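# Set the long carton onto the raised block

## Task

Lift the long carton and leave it resting on top of the raised block, entirely supported with no part overhanging any of the block's edges. It must stay there on its own once the robot is no longer touching it. Avoid moving the short carton; disturbing it lowers the result. When finished, switch off suction and pull the tool away.

## Robot and tools

Robot: a single arm ending in a vacuum tool with four suction cups on two air channels. The reference point is the cup point, which is the centre of the four cup rims when they touch nothing. The cups face along the cup point's own +z axis. In the cup point's axes the cups sit at x = -35 and +35 mm. Channel a's pair is at y = -70 mm and channel b's pair at y = +70 mm. The tool reaches 148 mm out on both sides along that y axis. The only camera is cam_wrist (504x504, fisheye), mounted on the hand.

Scene frame: the origin is on the table surface under the arm base, +z is up, and +y points left when facing along +x. Positions are in metres and orientation is a wxyz quaternion. The reported cup point position can be slightly off, more so at long reach.

execute_actions takes "actions", a list holding zero items or one item, plus an optional "pictures" boolean (pictures are included by default).
- An empty list only reports the current state.
- {"rows": [...], "steps": n} runs 1 to 15 control steps of 1/30 s each, 15 if steps is omitted. Each step uses one row, and the final row repeats if there are fewer rows than steps.
- {"steps": n} without rows is a wait of up to 300 steps. It counts from the previous result, so your thinking time uses part of it.

Each row is 8 numbers in [-1, 1], in this order: dx, dy, dz, rx, ry, rz, suction_a, suction_b.
- The first six numbers are an offset, not a pose. They are expressed in the cup point's own axes and measured from the cup point pose in the most recent result that showed it. Before any such result in a scene, and for later calls within the same reply, they are measured from where the robot is when the action begins.
- Every row is measured from that same reference pose; rows do not add up.
- Scale: 1.0 equals 0.6 m of translation or 180 degrees of rotation. rx, ry and rz form a single rotation vector.
- An all-zero offset is not a hold: it pulls the arm back to the reference pose.

The last two numbers set the vacuum level of each channel. 1 is full vacuum (about 75 kPa below ambient), fractions ask for less, and 0.01 or lower switches the channel off. Each channel keeps its setting until changed.

move takes "target": one 8-number row with the same offset meaning and reference as above. The tool values are applied when the move starts. It also takes "speed", from 0.002 to 0.5 m/s (default 0.25); rotation is capped at twice that value in rad/s. The arm follows a straight path lasting 0.5 to 10 s and turns the short way round. Paths that need more than 10 s stop early. The path ignores obstacles, and the arm may lag, stray or overshoot the speed, particularly when nearly straight. The result's "move:" line reports how it ended (done, off_target, moving, held, fault), which limits acted (paced = the sent pose was clipped; held = a clearance check blocked steps, after which motion can speed up sharply), and the remaining distance to the target.

wait takes "seconds" (0 to 10) and sends nothing new.

zoom_image takes "camera": "cam_wrist" and "region": [x0, y0, x1, y1] in image pixels, with the origin at the top-left. The region can be at most 504 by 504.

finished_scene takes "scene", the current scene number.

Result lines:
- The state line gives the cup point pose.
- suction_measured_a and suction_measured_b show the vacuum each channel reached. A reading near 0 means that channel has not sealed.
- part_present_a and part_present_b switch to 1 at 0.54 and back to 0 below 0.49.
- "pose unreachable" means the clearance check altered or blocked a command, and HELD flags the steps where that happened.
- "Hand target" shows the pose the controller is currently driving toward.

Each step, the commanded pose is clipped to within 70 mm and 16 degrees of the measured pose. After an action ends, the arm only finishes reaching the last clipped pose. Far targets therefore need follow-up commands; check the reported pose before sending them.

Gripping: pick a smooth, flat face and press both rims of a channel's cups (36 mm wide each) fully onto it. Edges, gaps and seams leak. If a channel is on while one of its cups covers nothing, that channel takes all the pump flow and the other channel loses vacuum. A good seal reads at most 0.17 below the command (0.27 when both channels are on). Cups shorten under vacuum, so a held object sits up to about 12 mm nearer the tool. Vacuum alone can lift a resting object.

To release: lower the carton until it rests on the block, switch both channels off, then move at least 15 mm away. If a cup seals onto the table, turn that channel off to free the tool.

Caution:
- The arm is stiff. Aiming even slightly beyond a contact can trigger a fault, and faster contact hits harder.
- Contact torque at a joint's limit (waist, shoulder, elbow 140 N m; forearm roll, wrist pitch, wrist roll 35.2 N m), or any external force of 150 N, halts the arm for 10 s and drops the rest of the call.
- Holding loads heats the motors. Heed any MOTOR HOT warning, since overheating locks the brakes.
- Loose objects may occasionally get nudged by outside pushes.
- Never knock or place anything off the table. Avoid drops, slips, slams and hard pushes, and move smoothly.

Each tool is called after "Request:" in YAML: its name, and indented under it one key for each argument.

## Session

Request:
execute_actions:
  actions: []

Scene clock: 0.00 s of 5300.00 s.
end_effector_position=(+0.4971, -0.0132, +0.3563) suction_measured_a=0.00 part_present_a=0 suction_measured_b=0.00 part_present_b=0 end_effector_quat_wxyz=(+0.001, +0.715, +0.699, +0.007)
Joint positions: [ 0.264  0.13   0.192 -0.003 -1.63  -1.833]
Joint velocities: [-0.001  0.001 -0.001 -0.     0.001  0.001]
Hand target: +0.497, -0.013, +0.356; +0.001, +0.715, +0.699, +0.007

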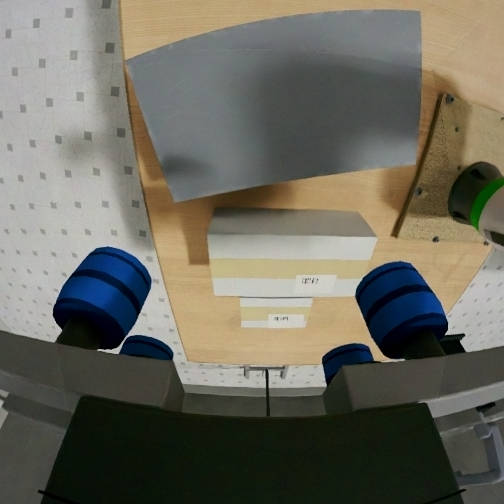

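Request:
zoom_image:
  camera: "cam_wrist"
  region: [180, 180, 400, 350]

Request:
zoom_image:
  camera: "cam_wrist"
  region: [100, 0, 450, 220]

Region (180, 180, 400, 350) of cam_wrist's 504x504 image, scaled by 2.291, with more detail than that image has; it fills the top 389 rows of this view, and the rest is white.

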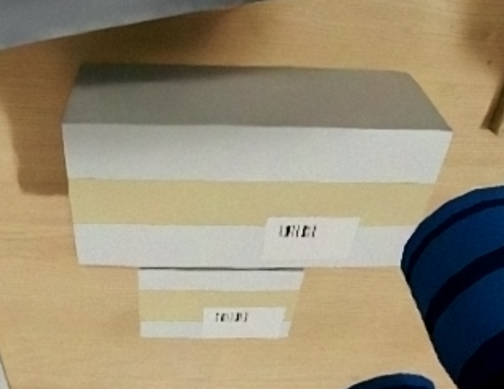

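Region (100, 0, 450, 220) of cam_wrist's 504x504 image, scaled by 1.440, with more detail than that image has; it fills the top 317 rows of this view, and the rest is white.

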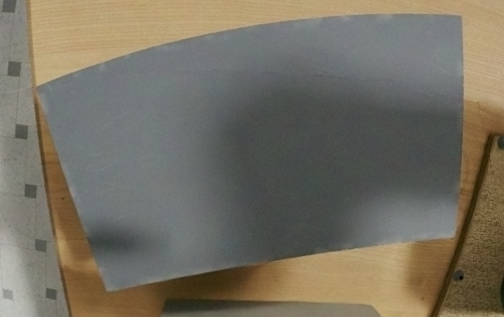

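Request:
move:
  target: [0.274, -0.112, 0.13, 0, 0, -0.012, 0, 0]
  speed: 0.3

Scene clock: 7.43 s of 5300.00 s.
end_effector_position=(+0.4343, +0.1532, +0.2786) suction_measured_a=0.00 part_present_a=0 suction_measured_b=0.00 part_present_b=0 end_effector_quat_wxyz=(+0.000, +0.702, +0.712, +0.007)
Joint positions: [ 0.648  0.043 -0.084 -0.003 -1.441 -2.18 ]
Joint velocities: [ 0.     0.002 -0.     0.     0.001 -0.001]
Hand target: +0.434, +0.153, +0.279; +0.000, +0.702, +0.712, +0.006
Off the commanded pose: 0.001 m, 0 deg.
After step 90, 3.37 s passed at rest.
move: done
camera_calibration (this result's frames):
cam_wrist: T_world_to_cam=[[-0.998181, -0.0592961, -0.010922, 0.44331], [-0.0550093, 0.82147, 0.567593, -0.210829], [-0.024684, 0.567161, -0.823237, 0.288331], [0, 0, 0, 1]] pos_world=[0.438023, 0.0359462, 0.361872]

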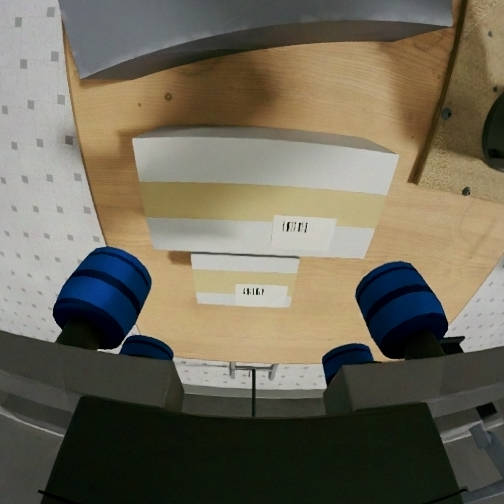

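Request:
move:
  target: [-0.002, -0.017, 0.275, 0, 0, 0, 0, 0]
  speed: 0.25

Request:
move:
  target: [0, 0, 0.03, 0, 0, 0, 1, 1]
  speed: 0.02

Scene clock: 10.47 s of 5300.00 s.
end_effector_position=(+0.4256, +0.1526, +0.1136) suction_measured_a=0.00 part_present_a=0 suction_measured_b=0.00 part_present_b=0 end_effector_quat_wxyz=(+0.000, +0.703, +0.711, +0.006)
Joint positions: [ 0.66   0.151 -0.374 -0.003 -1.044 -2.191]
Joint velocities: [ 0.001 -0.    -0.     0.001 -0.001 -0.001]
Hand target: +0.426, +0.153, +0.114; +0.000, +0.703, +0.711, +0.006
Off the commanded pose: 0.001 m, 0 deg.
move: done
camera_calibration (this result's frames):
cam_wrist: T_world_to_cam=[[-0.998244, -0.058188, -0.011126, 0.432692], [-0.0542189, 0.821662, 0.56739, -0.117544], [-0.0238735, 0.566997, -0.823374, 0.152262], [0, 0, 0, 1]] pos_world=[0.429194, 0.0354262, 0.196876]

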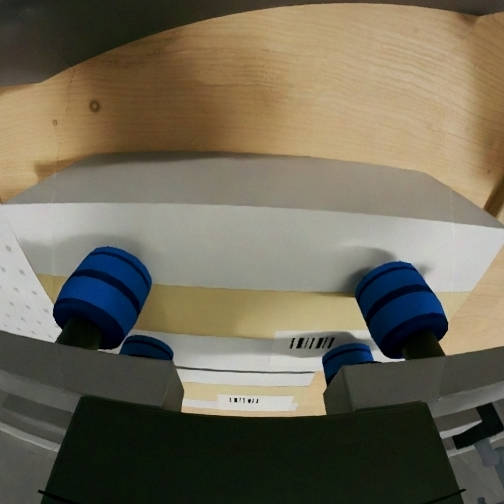

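Scene clock: 11.60 s of 5300.00 s.
end_effector_position=(+0.4258, +0.1527, +0.0956) suction_measured_a=0.64 part_present_a=1 suction_measured_b=0.64 part_present_b=1 end_effector_quat_wxyz=(+0.000, +0.703, +0.711, +0.006)
Joint positions: [ 0.66   0.175 -0.394 -0.003 -0.999 -2.191]
Joint velocities: [-0.001 -0.     0.001  0.001  0.001 -0.   ]
Hand target: +0.426, +0.153, +0.096; +0.000, +0.703, +0.711, +0.006
Off the commanded pose: 0.000 m, 0 deg.
move: done
camera_calibration (this result's frames):
cam_wrist: T_world_to_cam=[[-0.998249, -0.0580899, -0.0111768, 0.432663], [-0.0541688, 0.82171, 0.567325, -0.10741], [-0.0237717, 0.566937, -0.823418, 0.137381], [0, 0, 0, 1]] pos_world=[0.429353, 0.0355069, 0.178894]

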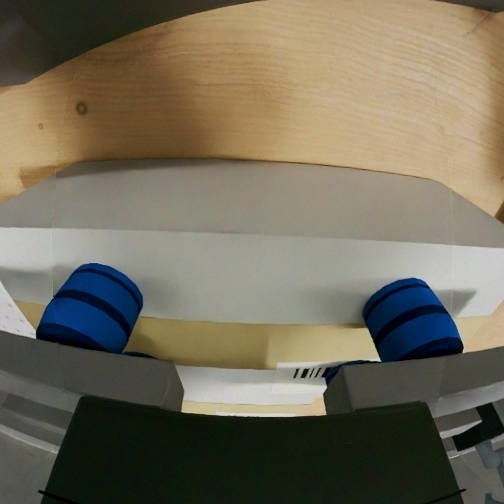

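Request:
move:
  target: [-0.01, 0, -0.255, 0, 0, 0, 1, 1]
  speed: 0.15

Request:
move:
  target: [-0.454, 0.067, 0, 0, 0, -0.063, 1, 1]
  speed: 0.2

Scene clock: 13.47 s of 5300.00 s.
end_effector_position=(+0.4245, +0.1459, +0.2486) suction_measured_a=0.83 part_present_a=1 suction_measured_b=0.83 part_present_b=1 end_effector_quat_wxyz=(+0.000, +0.702, +0.712, +0.007)
Joint positions: [ 0.648  0.025 -0.174 -0.003 -1.369 -2.18 ]
Joint velocities: [-0.    -0.002 -0.001 -0.003 -0.002  0.   ]
Hand target: +0.424, +0.146, +0.248; +0.000, +0.702, +0.712, +0.007
Off the commanded pose: 0.001 m, 0 deg.
move: done
camera_calibration (this result's frames):
cam_wrist: T_world_to_cam=[[-0.998185, -0.0591665, -0.0112219, 0.432841], [-0.0550784, 0.821598, 0.5674, -0.188306], [-0.0243511, 0.566988, -0.823366, 0.267389], [0, 0, 0, 1]] pos_world=[0.428195, 0.0287153, 0.331861]

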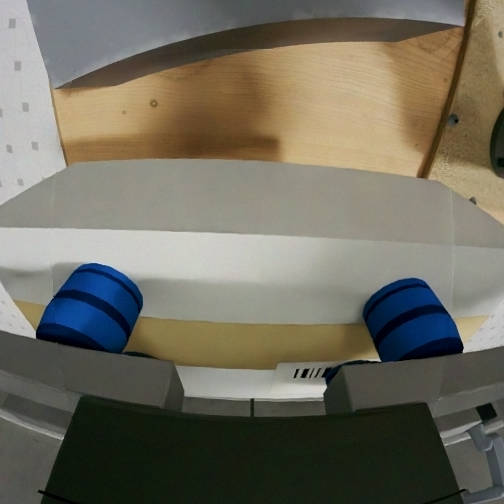

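Scene clock: 15.20 s of 5300.00 s.
end_effector_position=(+0.4688, -0.1260, +0.2476) suction_measured_a=0.83 part_present_a=1 suction_measured_b=0.83 part_present_b=1 end_effector_quat_wxyz=(+0.002, +0.629, +0.778, +0.007)
Joint positions: [ 0.035  0.114 -0.078 -0.003 -1.376 -1.369]
Joint velocities: [-0.001 -0.     0.     0.    -0.001  0.001]
Hand target: +0.469, -0.126, +0.248; +0.002, +0.629, +0.778, +0.007
Off the commanded pose: 0.001 m, 0 deg.
move: done
camera_calibration (this result's frames):
cam_wrist: T_world_to_cam=[[-0.967001, -0.25436, -0.0145318, 0.422557], [-0.217919, 0.796218, 0.564401, 0.111969], [-0.13199, 0.548943, -0.825373, 0.470544], [0, 0, 0, 1]] pos_world=[0.49512, -0.239972, 0.331319]

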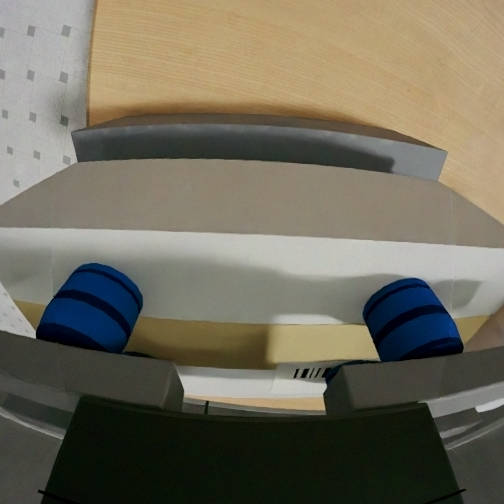

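Request:
move:
  target: [0, -0.01, 0.053, 0, 0, 0, 1, 1]
  speed: 0.05

Request:
zoom_image:
  camera: "cam_wrist"
  region: [0, 80, 504, 260]

Scene clock: 16.60 s of 5300.00 s.
end_effector_position=(+0.4633, -0.1271, +0.2157) suction_measured_a=0.83 part_present_a=1 suction_measured_b=0.83 part_present_b=1 end_effector_quat_wxyz=(+0.002, +0.629, +0.778, +0.007)
Joint positions: [ 0.033  0.119 -0.149 -0.003 -1.3   -1.366]
Joint velocities: [ 0.001 -0.001 -0.001 -0.     0.002  0.   ]
Hand target: +0.463, -0.127, +0.216; +0.002, +0.629, +0.778, +0.007
Off the commanded pose: 0.000 m, 0 deg.
move: done
camera_calibration (this result's frames):
cam_wrist: T_world_to_cam=[[-0.967063, -0.254123, -0.0145372, 0.416487], [-0.217723, 0.796252, 0.564428, 0.129515], [-0.131859, 0.549003, -0.825354, 0.444042], [0, 0, 0, 1]] pos_world=[0.489518, -0.241068, 0.299444]

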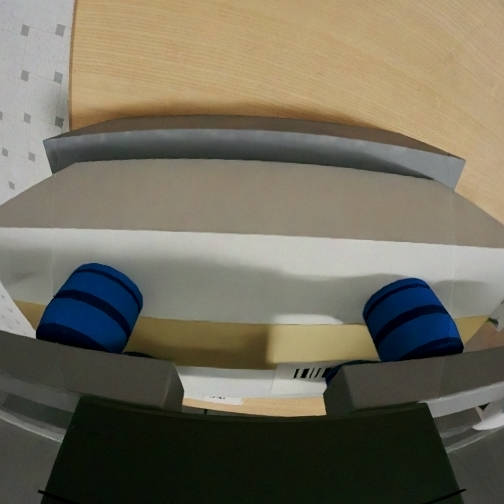

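Region (0, 80, 504, 260) of cam_wrist's 504x504 image, scaled by 1.000; it fills the top 180 rows of this view, and the rest is white.

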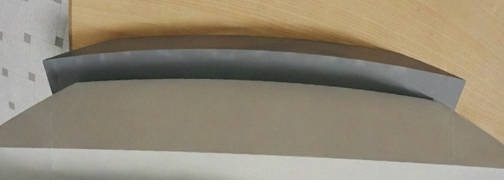

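Request:
move:
  target: [0, 0, 0.009, 0, 0, 0, 1, 1]
  speed: 0.01

Request:
execute_actions:
  actions:
    - {"rows": [[0,0,0,0,0,0,0,0]], "steps": 15}

Request:
move:
  target: [0, 0, -0.25, 0, 0, 0, 0, 0]
  speed: 0.25

Scene clock: 19.60 s of 5300.00 s.
end_effector_position=(+0.4633, -0.1271, +0.2105) suction_measured_a=0.83 part_present_a=1 suction_measured_b=0.83 part_present_b=1 end_effector_quat_wxyz=(+0.002, +0.629, +0.778, +0.007)
Joint positions: [ 0.033  0.123 -0.157 -0.003 -1.288 -1.366]
Joint velocities: [-0.001  0.001 -0.001 -0.     0.002 -0.001]
Hand target: +0.463, -0.127, +0.210; +0.002, +0.629, +0.778, +0.007
Off the commanded pose: 0.000 m, 0 deg.
move: done
camera_calibration (this result's frames):
cam_wrist: T_world_to_cam=[[-0.967054, -0.254152, -0.0146013, 0.416479], [-0.217815, 0.796376, 0.564218, 0.13264], [-0.131769, 0.548809, -0.825497, 0.439683], [0, 0, 0, 1]] pos_world=[0.489585, -0.241084, 0.2942]

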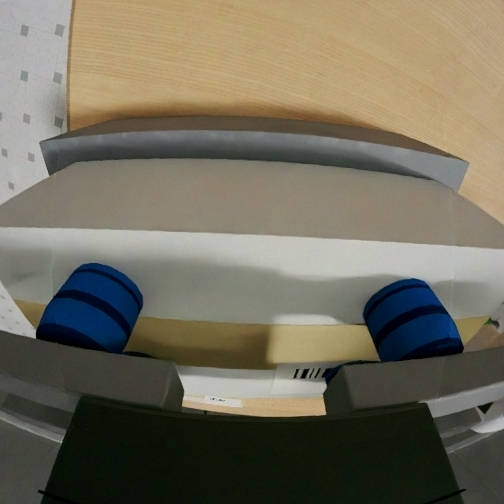

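Scene clock: 20.10 s of 5300.00 s.
end_effector_position=(+0.4633, -0.1272, +0.2105) suction_measured_a=0.00 part_present_a=0 suction_measured_b=0.00 part_present_b=0 end_effector_quat_wxyz=(+0.002, +0.629, +0.778, +0.007)
Joint positions: [ 0.033  0.123 -0.157 -0.003 -1.288 -1.366]
Joint velocities: [-0.001  0.001 -0.     0.001 -0.001  0.   ]
Hand target: +0.463, -0.127, +0.210; +0.002, +0.629, +0.778, +0.007
Off the commanded pose: 0.000 m, 0 deg.
Steps of this call (steps 1 to 15: all 15 steps of this action). Readings (end_effector_position | what the end effector reports):
1: (+0.4633, -0.1271, +0.2104) | suction_measured_a=0.60 part_present_a=1 suction_measured_b=0.61 part_present_b=1
2: (+0.4635, -0.1271, +0.2104) | suction_measured_a=0.21 part_present_a=0 suction_measured_b=0.25 part_present_b=0
4: (+0.4635, -0.1272, +0.2105) | suction_measured_a=0.00 part_present_a=0 suction_measured_b=0.00 part_present_b=0
8: (+0.4634, -0.1272, +0.2105) | suction_measured_a=0.00 part_present_a=0 suction_measured_b=0.00 part_present_b=0
15: the state above
camera_calibration (this result's frames):
cam_wrist: T_world_to_cam=[[-0.967044, -0.254186, -0.0146622, 0.416473], [-0.217895, 0.796438, 0.5641, 0.132707], [-0.131709, 0.548705, -0.825576, 0.43972], [0, 0, 0, 1]] pos_world=[0.489579, -0.241108, 0.294268]

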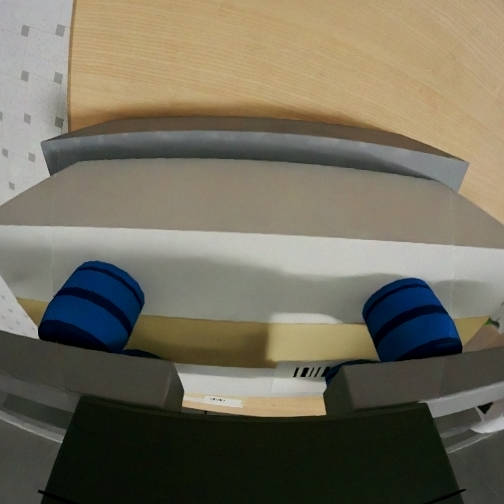

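Scene clock: 21.33 s of 5300.00 s.
end_effector_position=(+0.4620, -0.1278, +0.3604) suction_measured_a=0.00 part_present_a=0 suction_measured_b=0.00 part_present_b=0 end_effector_quat_wxyz=(+0.002, +0.628, +0.778, +0.007)
Joint positions: [ 0.033  0.084  0.152 -0.003 -1.636 -1.366]
Joint velocities: [-0.001  0.001 -0.002 -0.001 -0.001  0.   ]
Hand target: +0.462, -0.128, +0.360; +0.002, +0.628, +0.778, +0.007
Off the commanded pose: 0.001 m, 0 deg.
move: done
camera_calibration (this result's frames):
cam_wrist: T_world_to_cam=[[-0.966779, -0.255199, -0.0145283, 0.416881], [-0.218641, 0.796167, 0.564193, 0.0486479], [-0.132415, 0.548626, -0.825515, 0.563963], [0, 0, 0, 1]] pos_world=[0.488346, -0.241749, 0.44417]

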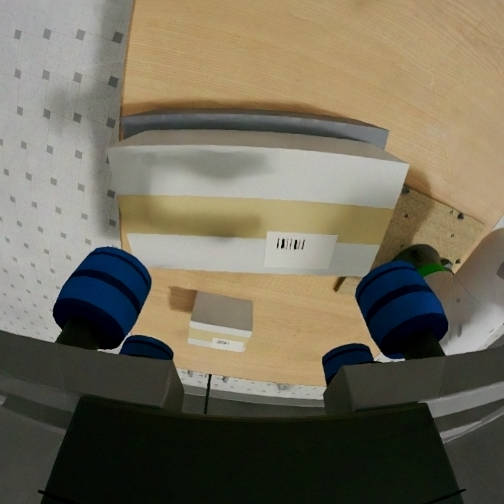

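Request:
finished_scene:
  scene: 1

The scene is finished: the task was done.


## Next scene

The same job, from a new start.

Request:
execute_actions:
  actions: []

Scene clock: 0.00 s of 5300.00 s.
end_effector_position=(+0.4971, -0.0132, +0.3563) suction_measured_a=0.00 part_present_a=0 suction_measured_b=0.00 part_present_b=0 end_effector_quat_wxyz=(+0.001, +0.715, +0.699, +0.007)
Joint positions: [ 0.264  0.13   0.192 -0.003 -1.63  -1.833]
Joint velocities: [ 0.001 -0.     0.    -0.001  0.001  0.001]
Hand target: +0.497, -0.013, +0.356; +0.001, +0.715, +0.699, +0.007
camera_calibration (this result's frames):
cam_wrist: T_world_to_cam=[[-0.99968, -0.0222567, -0.0119828, 0.49858], [-0.0251253, 0.823002, 0.567483, -0.129568], [-0.00276845, 0.567603, -0.823298, 0.437339], [0, 0, 0, 1]] pos_world=[0.496376, -0.130503, 0.439562]

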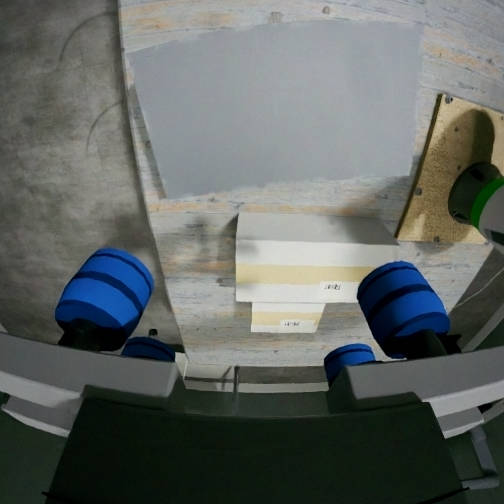

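Request:
zoom_image:
  camera: "cam_wrist"
  region: [200, 180, 420, 350]

Request:
zoom_image:
  camera: "cam_wrist"
  region: [100, 0, 450, 220]

Region (200, 180, 420, 350) of cam_wrist's 504x504 image, scaled by 2.291, with more detail than that image has; it fills the top 389 rows of this view, and the rest is white.

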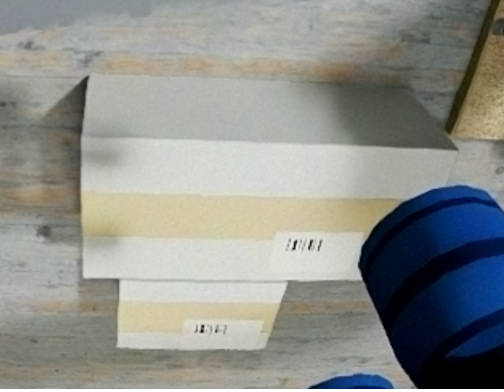

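Region (100, 0, 450, 220) of cam_wrist's 504x504 image, scaled by 1.440, with more detail than that image has; it fills the top 317 rows of this view, and the rest is white.

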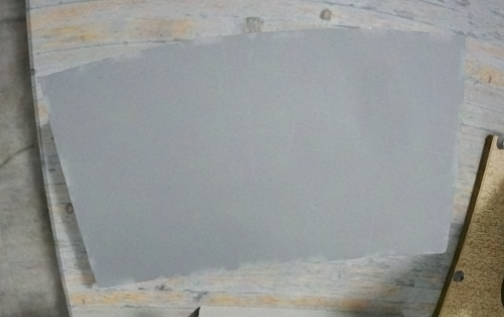

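Request:
move:
  target: [0.282, -0.205, 0.4, 0, 0, -0.006, 0, 0]
  speed: 0.3

Scene clock: 3.80 s of 5300.00 s.
end_effector_position=(+0.3801, +0.1601, +0.1162) suction_measured_a=0.00 part_present_a=0 suction_measured_b=0.00 part_present_b=0 end_effector_quat_wxyz=(+0.000, +0.709, +0.705, +0.006)
Joint positions: [ 0.743  0.05  -0.477 -0.003 -1.041 -2.293]
Joint velocities: [ 0.     0.     0.001 -0.001 -0.001 -0.   ]
Hand target: +0.380, +0.160, +0.116; +0.000, +0.709, +0.705, +0.006
Off the commanded pose: 0.001 m, 0 deg.
move: done
camera_calibration (this result's frames):
cam_wrist: T_world_to_cam=[[-0.999167, -0.0393923, -0.0106372, 0.384939], [-0.0384673, 0.822454, 0.567529, -0.133758], [-0.0136077, 0.567466, -0.823285, 0.145076], [0, 0, 0, 1]] pos_world=[0.381448, 0.0428478, 0.199446]

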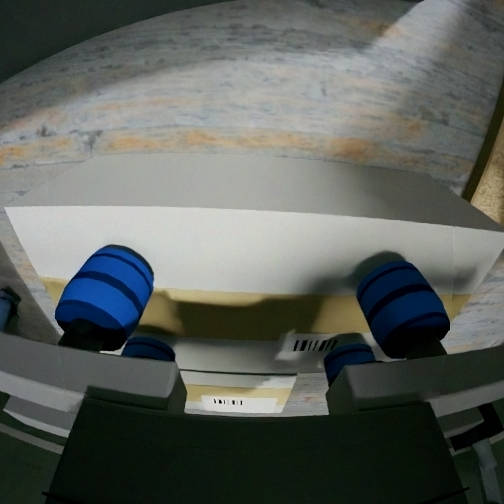

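Request:
move:
  target: [0, 0, 0.034, 0, 0, 0, 1, 1]
  speed: 0.02

Request:
move:
  target: [-0.01, 0, -0.24, 0, 0, 0, 1, 1]
  speed: 0.15

Request:
move:
  target: [-0.461, 0.146, 0, 0, 0, -0.048, 1, 1]
  speed: 0.2

Scene clock: 5.73 s of 5300.00 s.
end_effector_position=(+0.3803, +0.1602, +0.0958) suction_measured_a=0.61 part_present_a=1 suction_measured_b=0.61 part_present_b=1 end_effector_quat_wxyz=(+0.000, +0.709, +0.705, +0.006)
Joint positions: [ 0.743  0.08  -0.501 -0.003 -0.987 -2.293]
Joint velocities: [ 0.     0.    -0.002 -0.001  0.001 -0.   ]
Hand target: +0.380, +0.160, +0.096; +0.000, +0.709, +0.705, +0.006
Off the commanded pose: 0.000 m, 0 deg.
move: done
camera_calibration (this result's frames):
cam_wrist: T_world_to_cam=[[-0.99917, -0.0393059, -0.0107105, 0.384912], [-0.0384384, 0.822482, 0.56749, -0.122294], [-0.0134965, 0.567431, -0.823311, 0.1282], [0, 0, 0, 1]] pos_world=[0.381622, 0.0429694, 0.179072]

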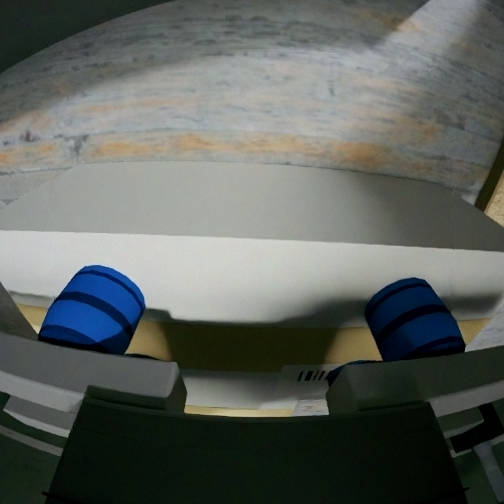

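Scene clock: 7.03 s of 5300.00 s.
end_effector_position=(+0.3790, +0.1535, +0.2397) suction_measured_a=0.70 part_present_a=1 suction_measured_b=0.70 part_present_b=1 end_effector_quat_wxyz=(+0.000, +0.709, +0.705, +0.006)
Joint positions: [ 0.731 -0.074 -0.29  -0.003 -1.352 -2.282]
Joint velocities: [-0.001  0.     0.001  0.     0.    -0.001]
Hand target: +0.379, +0.154, +0.240; -0.000, +0.709, +0.705, +0.006
Off the commanded pose: 0.001 m, 0 deg.
move: done
camera_calibration (this result's frames):
cam_wrist: T_world_to_cam=[[-0.999127, -0.0403778, -0.0107335, 0.385042], [-0.0393332, 0.822415, 0.567527, -0.198158], [-0.0140881, 0.567454, -0.823285, 0.250746], [0, 0, 0, 1]] pos_world=[0.380444, 0.0362285, 0.323029]

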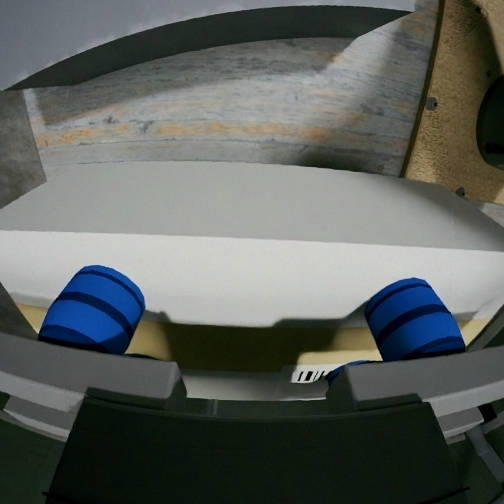

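Scene clock: 8.87 s of 5300.00 s.
end_effector_position=(+0.4656, -0.1237, +0.2392) suction_measured_a=0.70 part_present_a=1 suction_measured_b=0.70 part_present_b=1 end_effector_quat_wxyz=(+0.002, +0.654, +0.757, +0.007)
Joint positions: [ 0.04   0.109 -0.104 -0.003 -1.355 -1.44 ]
Joint velocities: [ 0.    -0.001 -0.     0.     0.002  0.002]
Hand target: +0.466, -0.124, +0.239; +0.002, +0.654, +0.756, +0.007
Off the commanded pose: 0.001 m, 0 deg.
move: done
camera_calibration (this result's frames):
cam_wrist: T_world_to_cam=[[-0.981673, -0.190047, -0.0141582, 0.434575], [-0.164652, 0.808395, 0.565143, 0.0906756], [-0.0959582, 0.557117, -0.824872, 0.445985], [0, 0, 0, 1]] pos_world=[0.484337, -0.239177, 0.322788]

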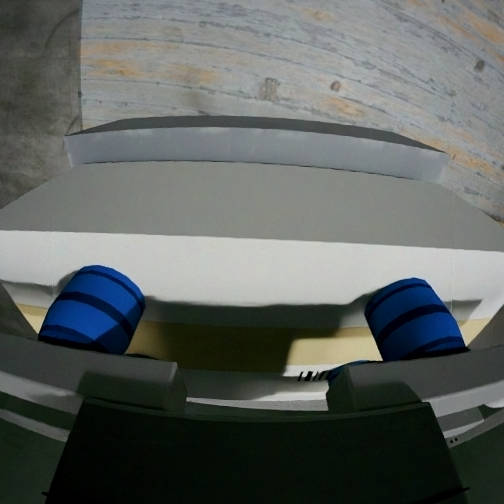

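Request:
move:
  target: [0, 0.003, 0.039, 0, 0, 0, 1, 1]
  speed: 0.05

Request:
move:
  target: [0, 0, 0.009, 0, 0, 0, 1, 1]
  speed: 0.01

Request:
execute_actions:
  actions:
    - {"rows": [[0,0,0,0,0,0,0,0]], "steps": 8}

Request:
move:
  target: [0, 0, -0.25, 0, 0, 0, 0, 0]
  speed: 0.25

Scene clock: 10.47 s of 5300.00 s.
end_effector_position=(+0.4676, -0.1233, +0.2158) suction_measured_a=0.70 part_present_a=1 suction_measured_b=0.70 part_present_b=1 end_effector_quat_wxyz=(+0.002, +0.654, +0.756, +0.007)
Joint positions: [ 0.041  0.127 -0.14  -0.003 -1.301 -1.44 ]
Joint velocities: [-0.001  0.001 -0.001 -0.001  0.001 -0.001]
Hand target: +0.468, -0.123, +0.216; +0.002, +0.654, +0.756, +0.007
Off the commanded pose: 0.000 m, 0 deg.
move: done
camera_calibration (this result's frames):
cam_wrist: T_world_to_cam=[[-0.981703, -0.18989, -0.0141842, 0.436312], [-0.164541, 0.80844, 0.565111, 0.103868], [-0.0958418, 0.557105, -0.824893, 0.426653], [0, 0, 0, 1]] pos_world=[0.48631, -0.238811, 0.299435]

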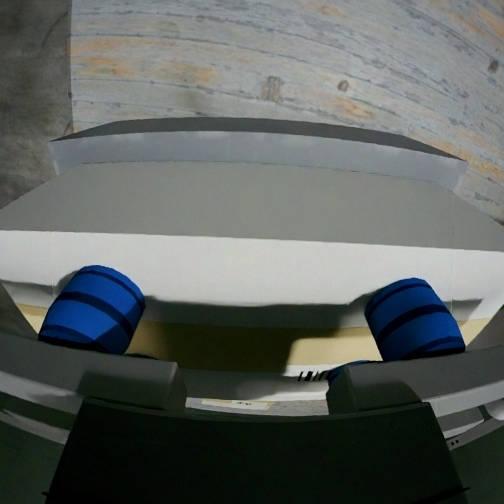

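Scene clock: 21.10 s of 5300.00 s.
end_effector_position=(+0.4676, -0.1232, +0.2131) suction_measured_a=0.70 part_present_a=1 suction_measured_b=0.70 part_present_b=1 end_effector_quat_wxyz=(+0.002, +0.654, +0.757, +0.007)
Joint positions: [ 0.041  0.128 -0.145 -0.002 -1.294 -1.44 ]
Joint velocities: [-0.002 -0.    -0.     0.001 -0.001  0.   ]
Hand target: +0.468, -0.123, +0.213; +0.002, +0.654, +0.757, +0.007
Off the commanded pose: 0.003 m, 0 deg.
FORCE FAULT: contact force on the arm reached its limit, and the arm stopped for 10 seconds. The contact can be on any part of the arm, not only on its tool. The arm's remaining commands of this call were not run. The arm holds still and accepts commands again. Move the arm away from the contact; if what it grips holds it there, let go first. Pushing or pulling that hard again can fault the arm again.
move: fault
camera_calibration (this result's frames):
cam_wrist: T_world_to_cam=[[-0.981615, -0.190328, -0.0144241, 0.436279], [-0.165087, 0.808642, 0.564664, 0.105705], [-0.0958072, 0.556663, -0.825195, 0.424367], [0, 0, 0, 1]] pos_world=[0.486366, -0.238671, 0.296791]

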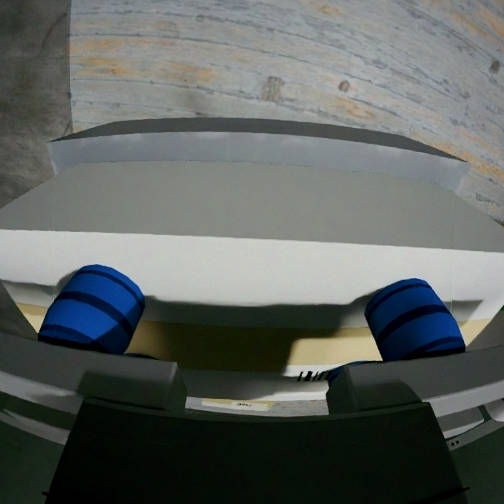

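not run: a fault stop came before this call.

not run: a fault stop came before this call.

Request:
execute_actions:
  actions:
    - {"rows": [[0,0,0,0,0,0,0,0]], "steps": 8}

Request:
move:
  target: [0, 0, -0.25, 0, 0, 0, 0, 0]
  speed: 0.25

Scene clock: 21.77 s of 5300.00 s.
end_effector_position=(+0.4677, -0.1232, +0.2133) suction_measured_a=0.00 part_present_a=0 suction_measured_b=0.00 part_present_b=0 end_effector_quat_wxyz=(+0.002, +0.654, +0.757, +0.007)
Joint positions: [ 0.041  0.128 -0.145 -0.002 -1.294 -1.44 ]
Joint velocities: [ 0.001  0.003 -0.002  0.    -0.001  0.   ]
Hand target: +0.468, -0.123, +0.213; +0.002, +0.654, +0.757, +0.007
Off the commanded pose: 0.000 m, 0 deg.
Steps of this call (steps 1 to 12: nothing new was sent; steps 13 to 20: all 8 steps of this action). Readings (end_effector_position | what the end effector reports):
13: (+0.4676, -0.1232, +0.2131) | suction_measured_a=0.23 part_present_a=0 suction_measured_b=0.26 part_present_b=0
14: (+0.4677, -0.1232, +0.2132) | suction_measured_a=0.00 part_present_a=0 suction_measured_b=0.00 part_present_b=0
16: (+0.4678, -0.1232, +0.2135) | suction_measured_a=0.00 part_present_a=0 suction_measured_b=0.00 part_present_b=0
20: the state above
camera_calibration (this result's frames):
cam_wrist: T_world_to_cam=[[-0.981607, -0.190332, -0.0148675, 0.436452], [-0.165347, 0.80865, 0.564575, 0.105747], [-0.0954339, 0.556649, -0.825248, 0.424385], [0, 0, 0, 1]] pos_world=[0.48641, -0.238676, 0.29701]

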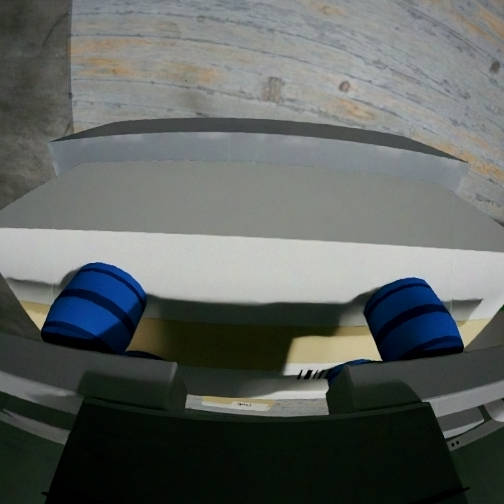

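Scene clock: 23.00 s of 5300.00 s.
end_effector_position=(+0.4662, -0.1238, +0.3631) suction_measured_a=0.00 part_present_a=0 suction_measured_b=0.00 part_present_b=0 end_effector_quat_wxyz=(+0.002, +0.653, +0.757, +0.007)
Joint positions: [ 0.041  0.092  0.167 -0.002 -1.643 -1.44 ]
Joint velocities: [-0.     0.001 -0.001 -0.002  0.     0.002]
Hand target: +0.466, -0.124, +0.363; +0.002, +0.653, +0.757, +0.007
Off the commanded pose: 0.001 m, 0 deg.
move: done
camera_calibration (this result's frames):
cam_wrist: T_world_to_cam=[[-0.981418, -0.191343, -0.0143963, 0.436723], [-0.165905, 0.808455, 0.564692, 0.0216499], [-0.0964111, 0.556587, -0.825176, 0.548607], [0, 0, 0, 1]] pos_world=[0.485091, -0.239287, 0.446759]

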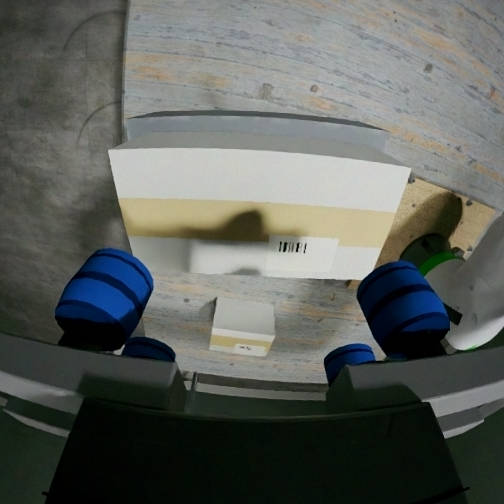

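Request:
finished_scene:
  scene: 2

The scene is finished: the task was done.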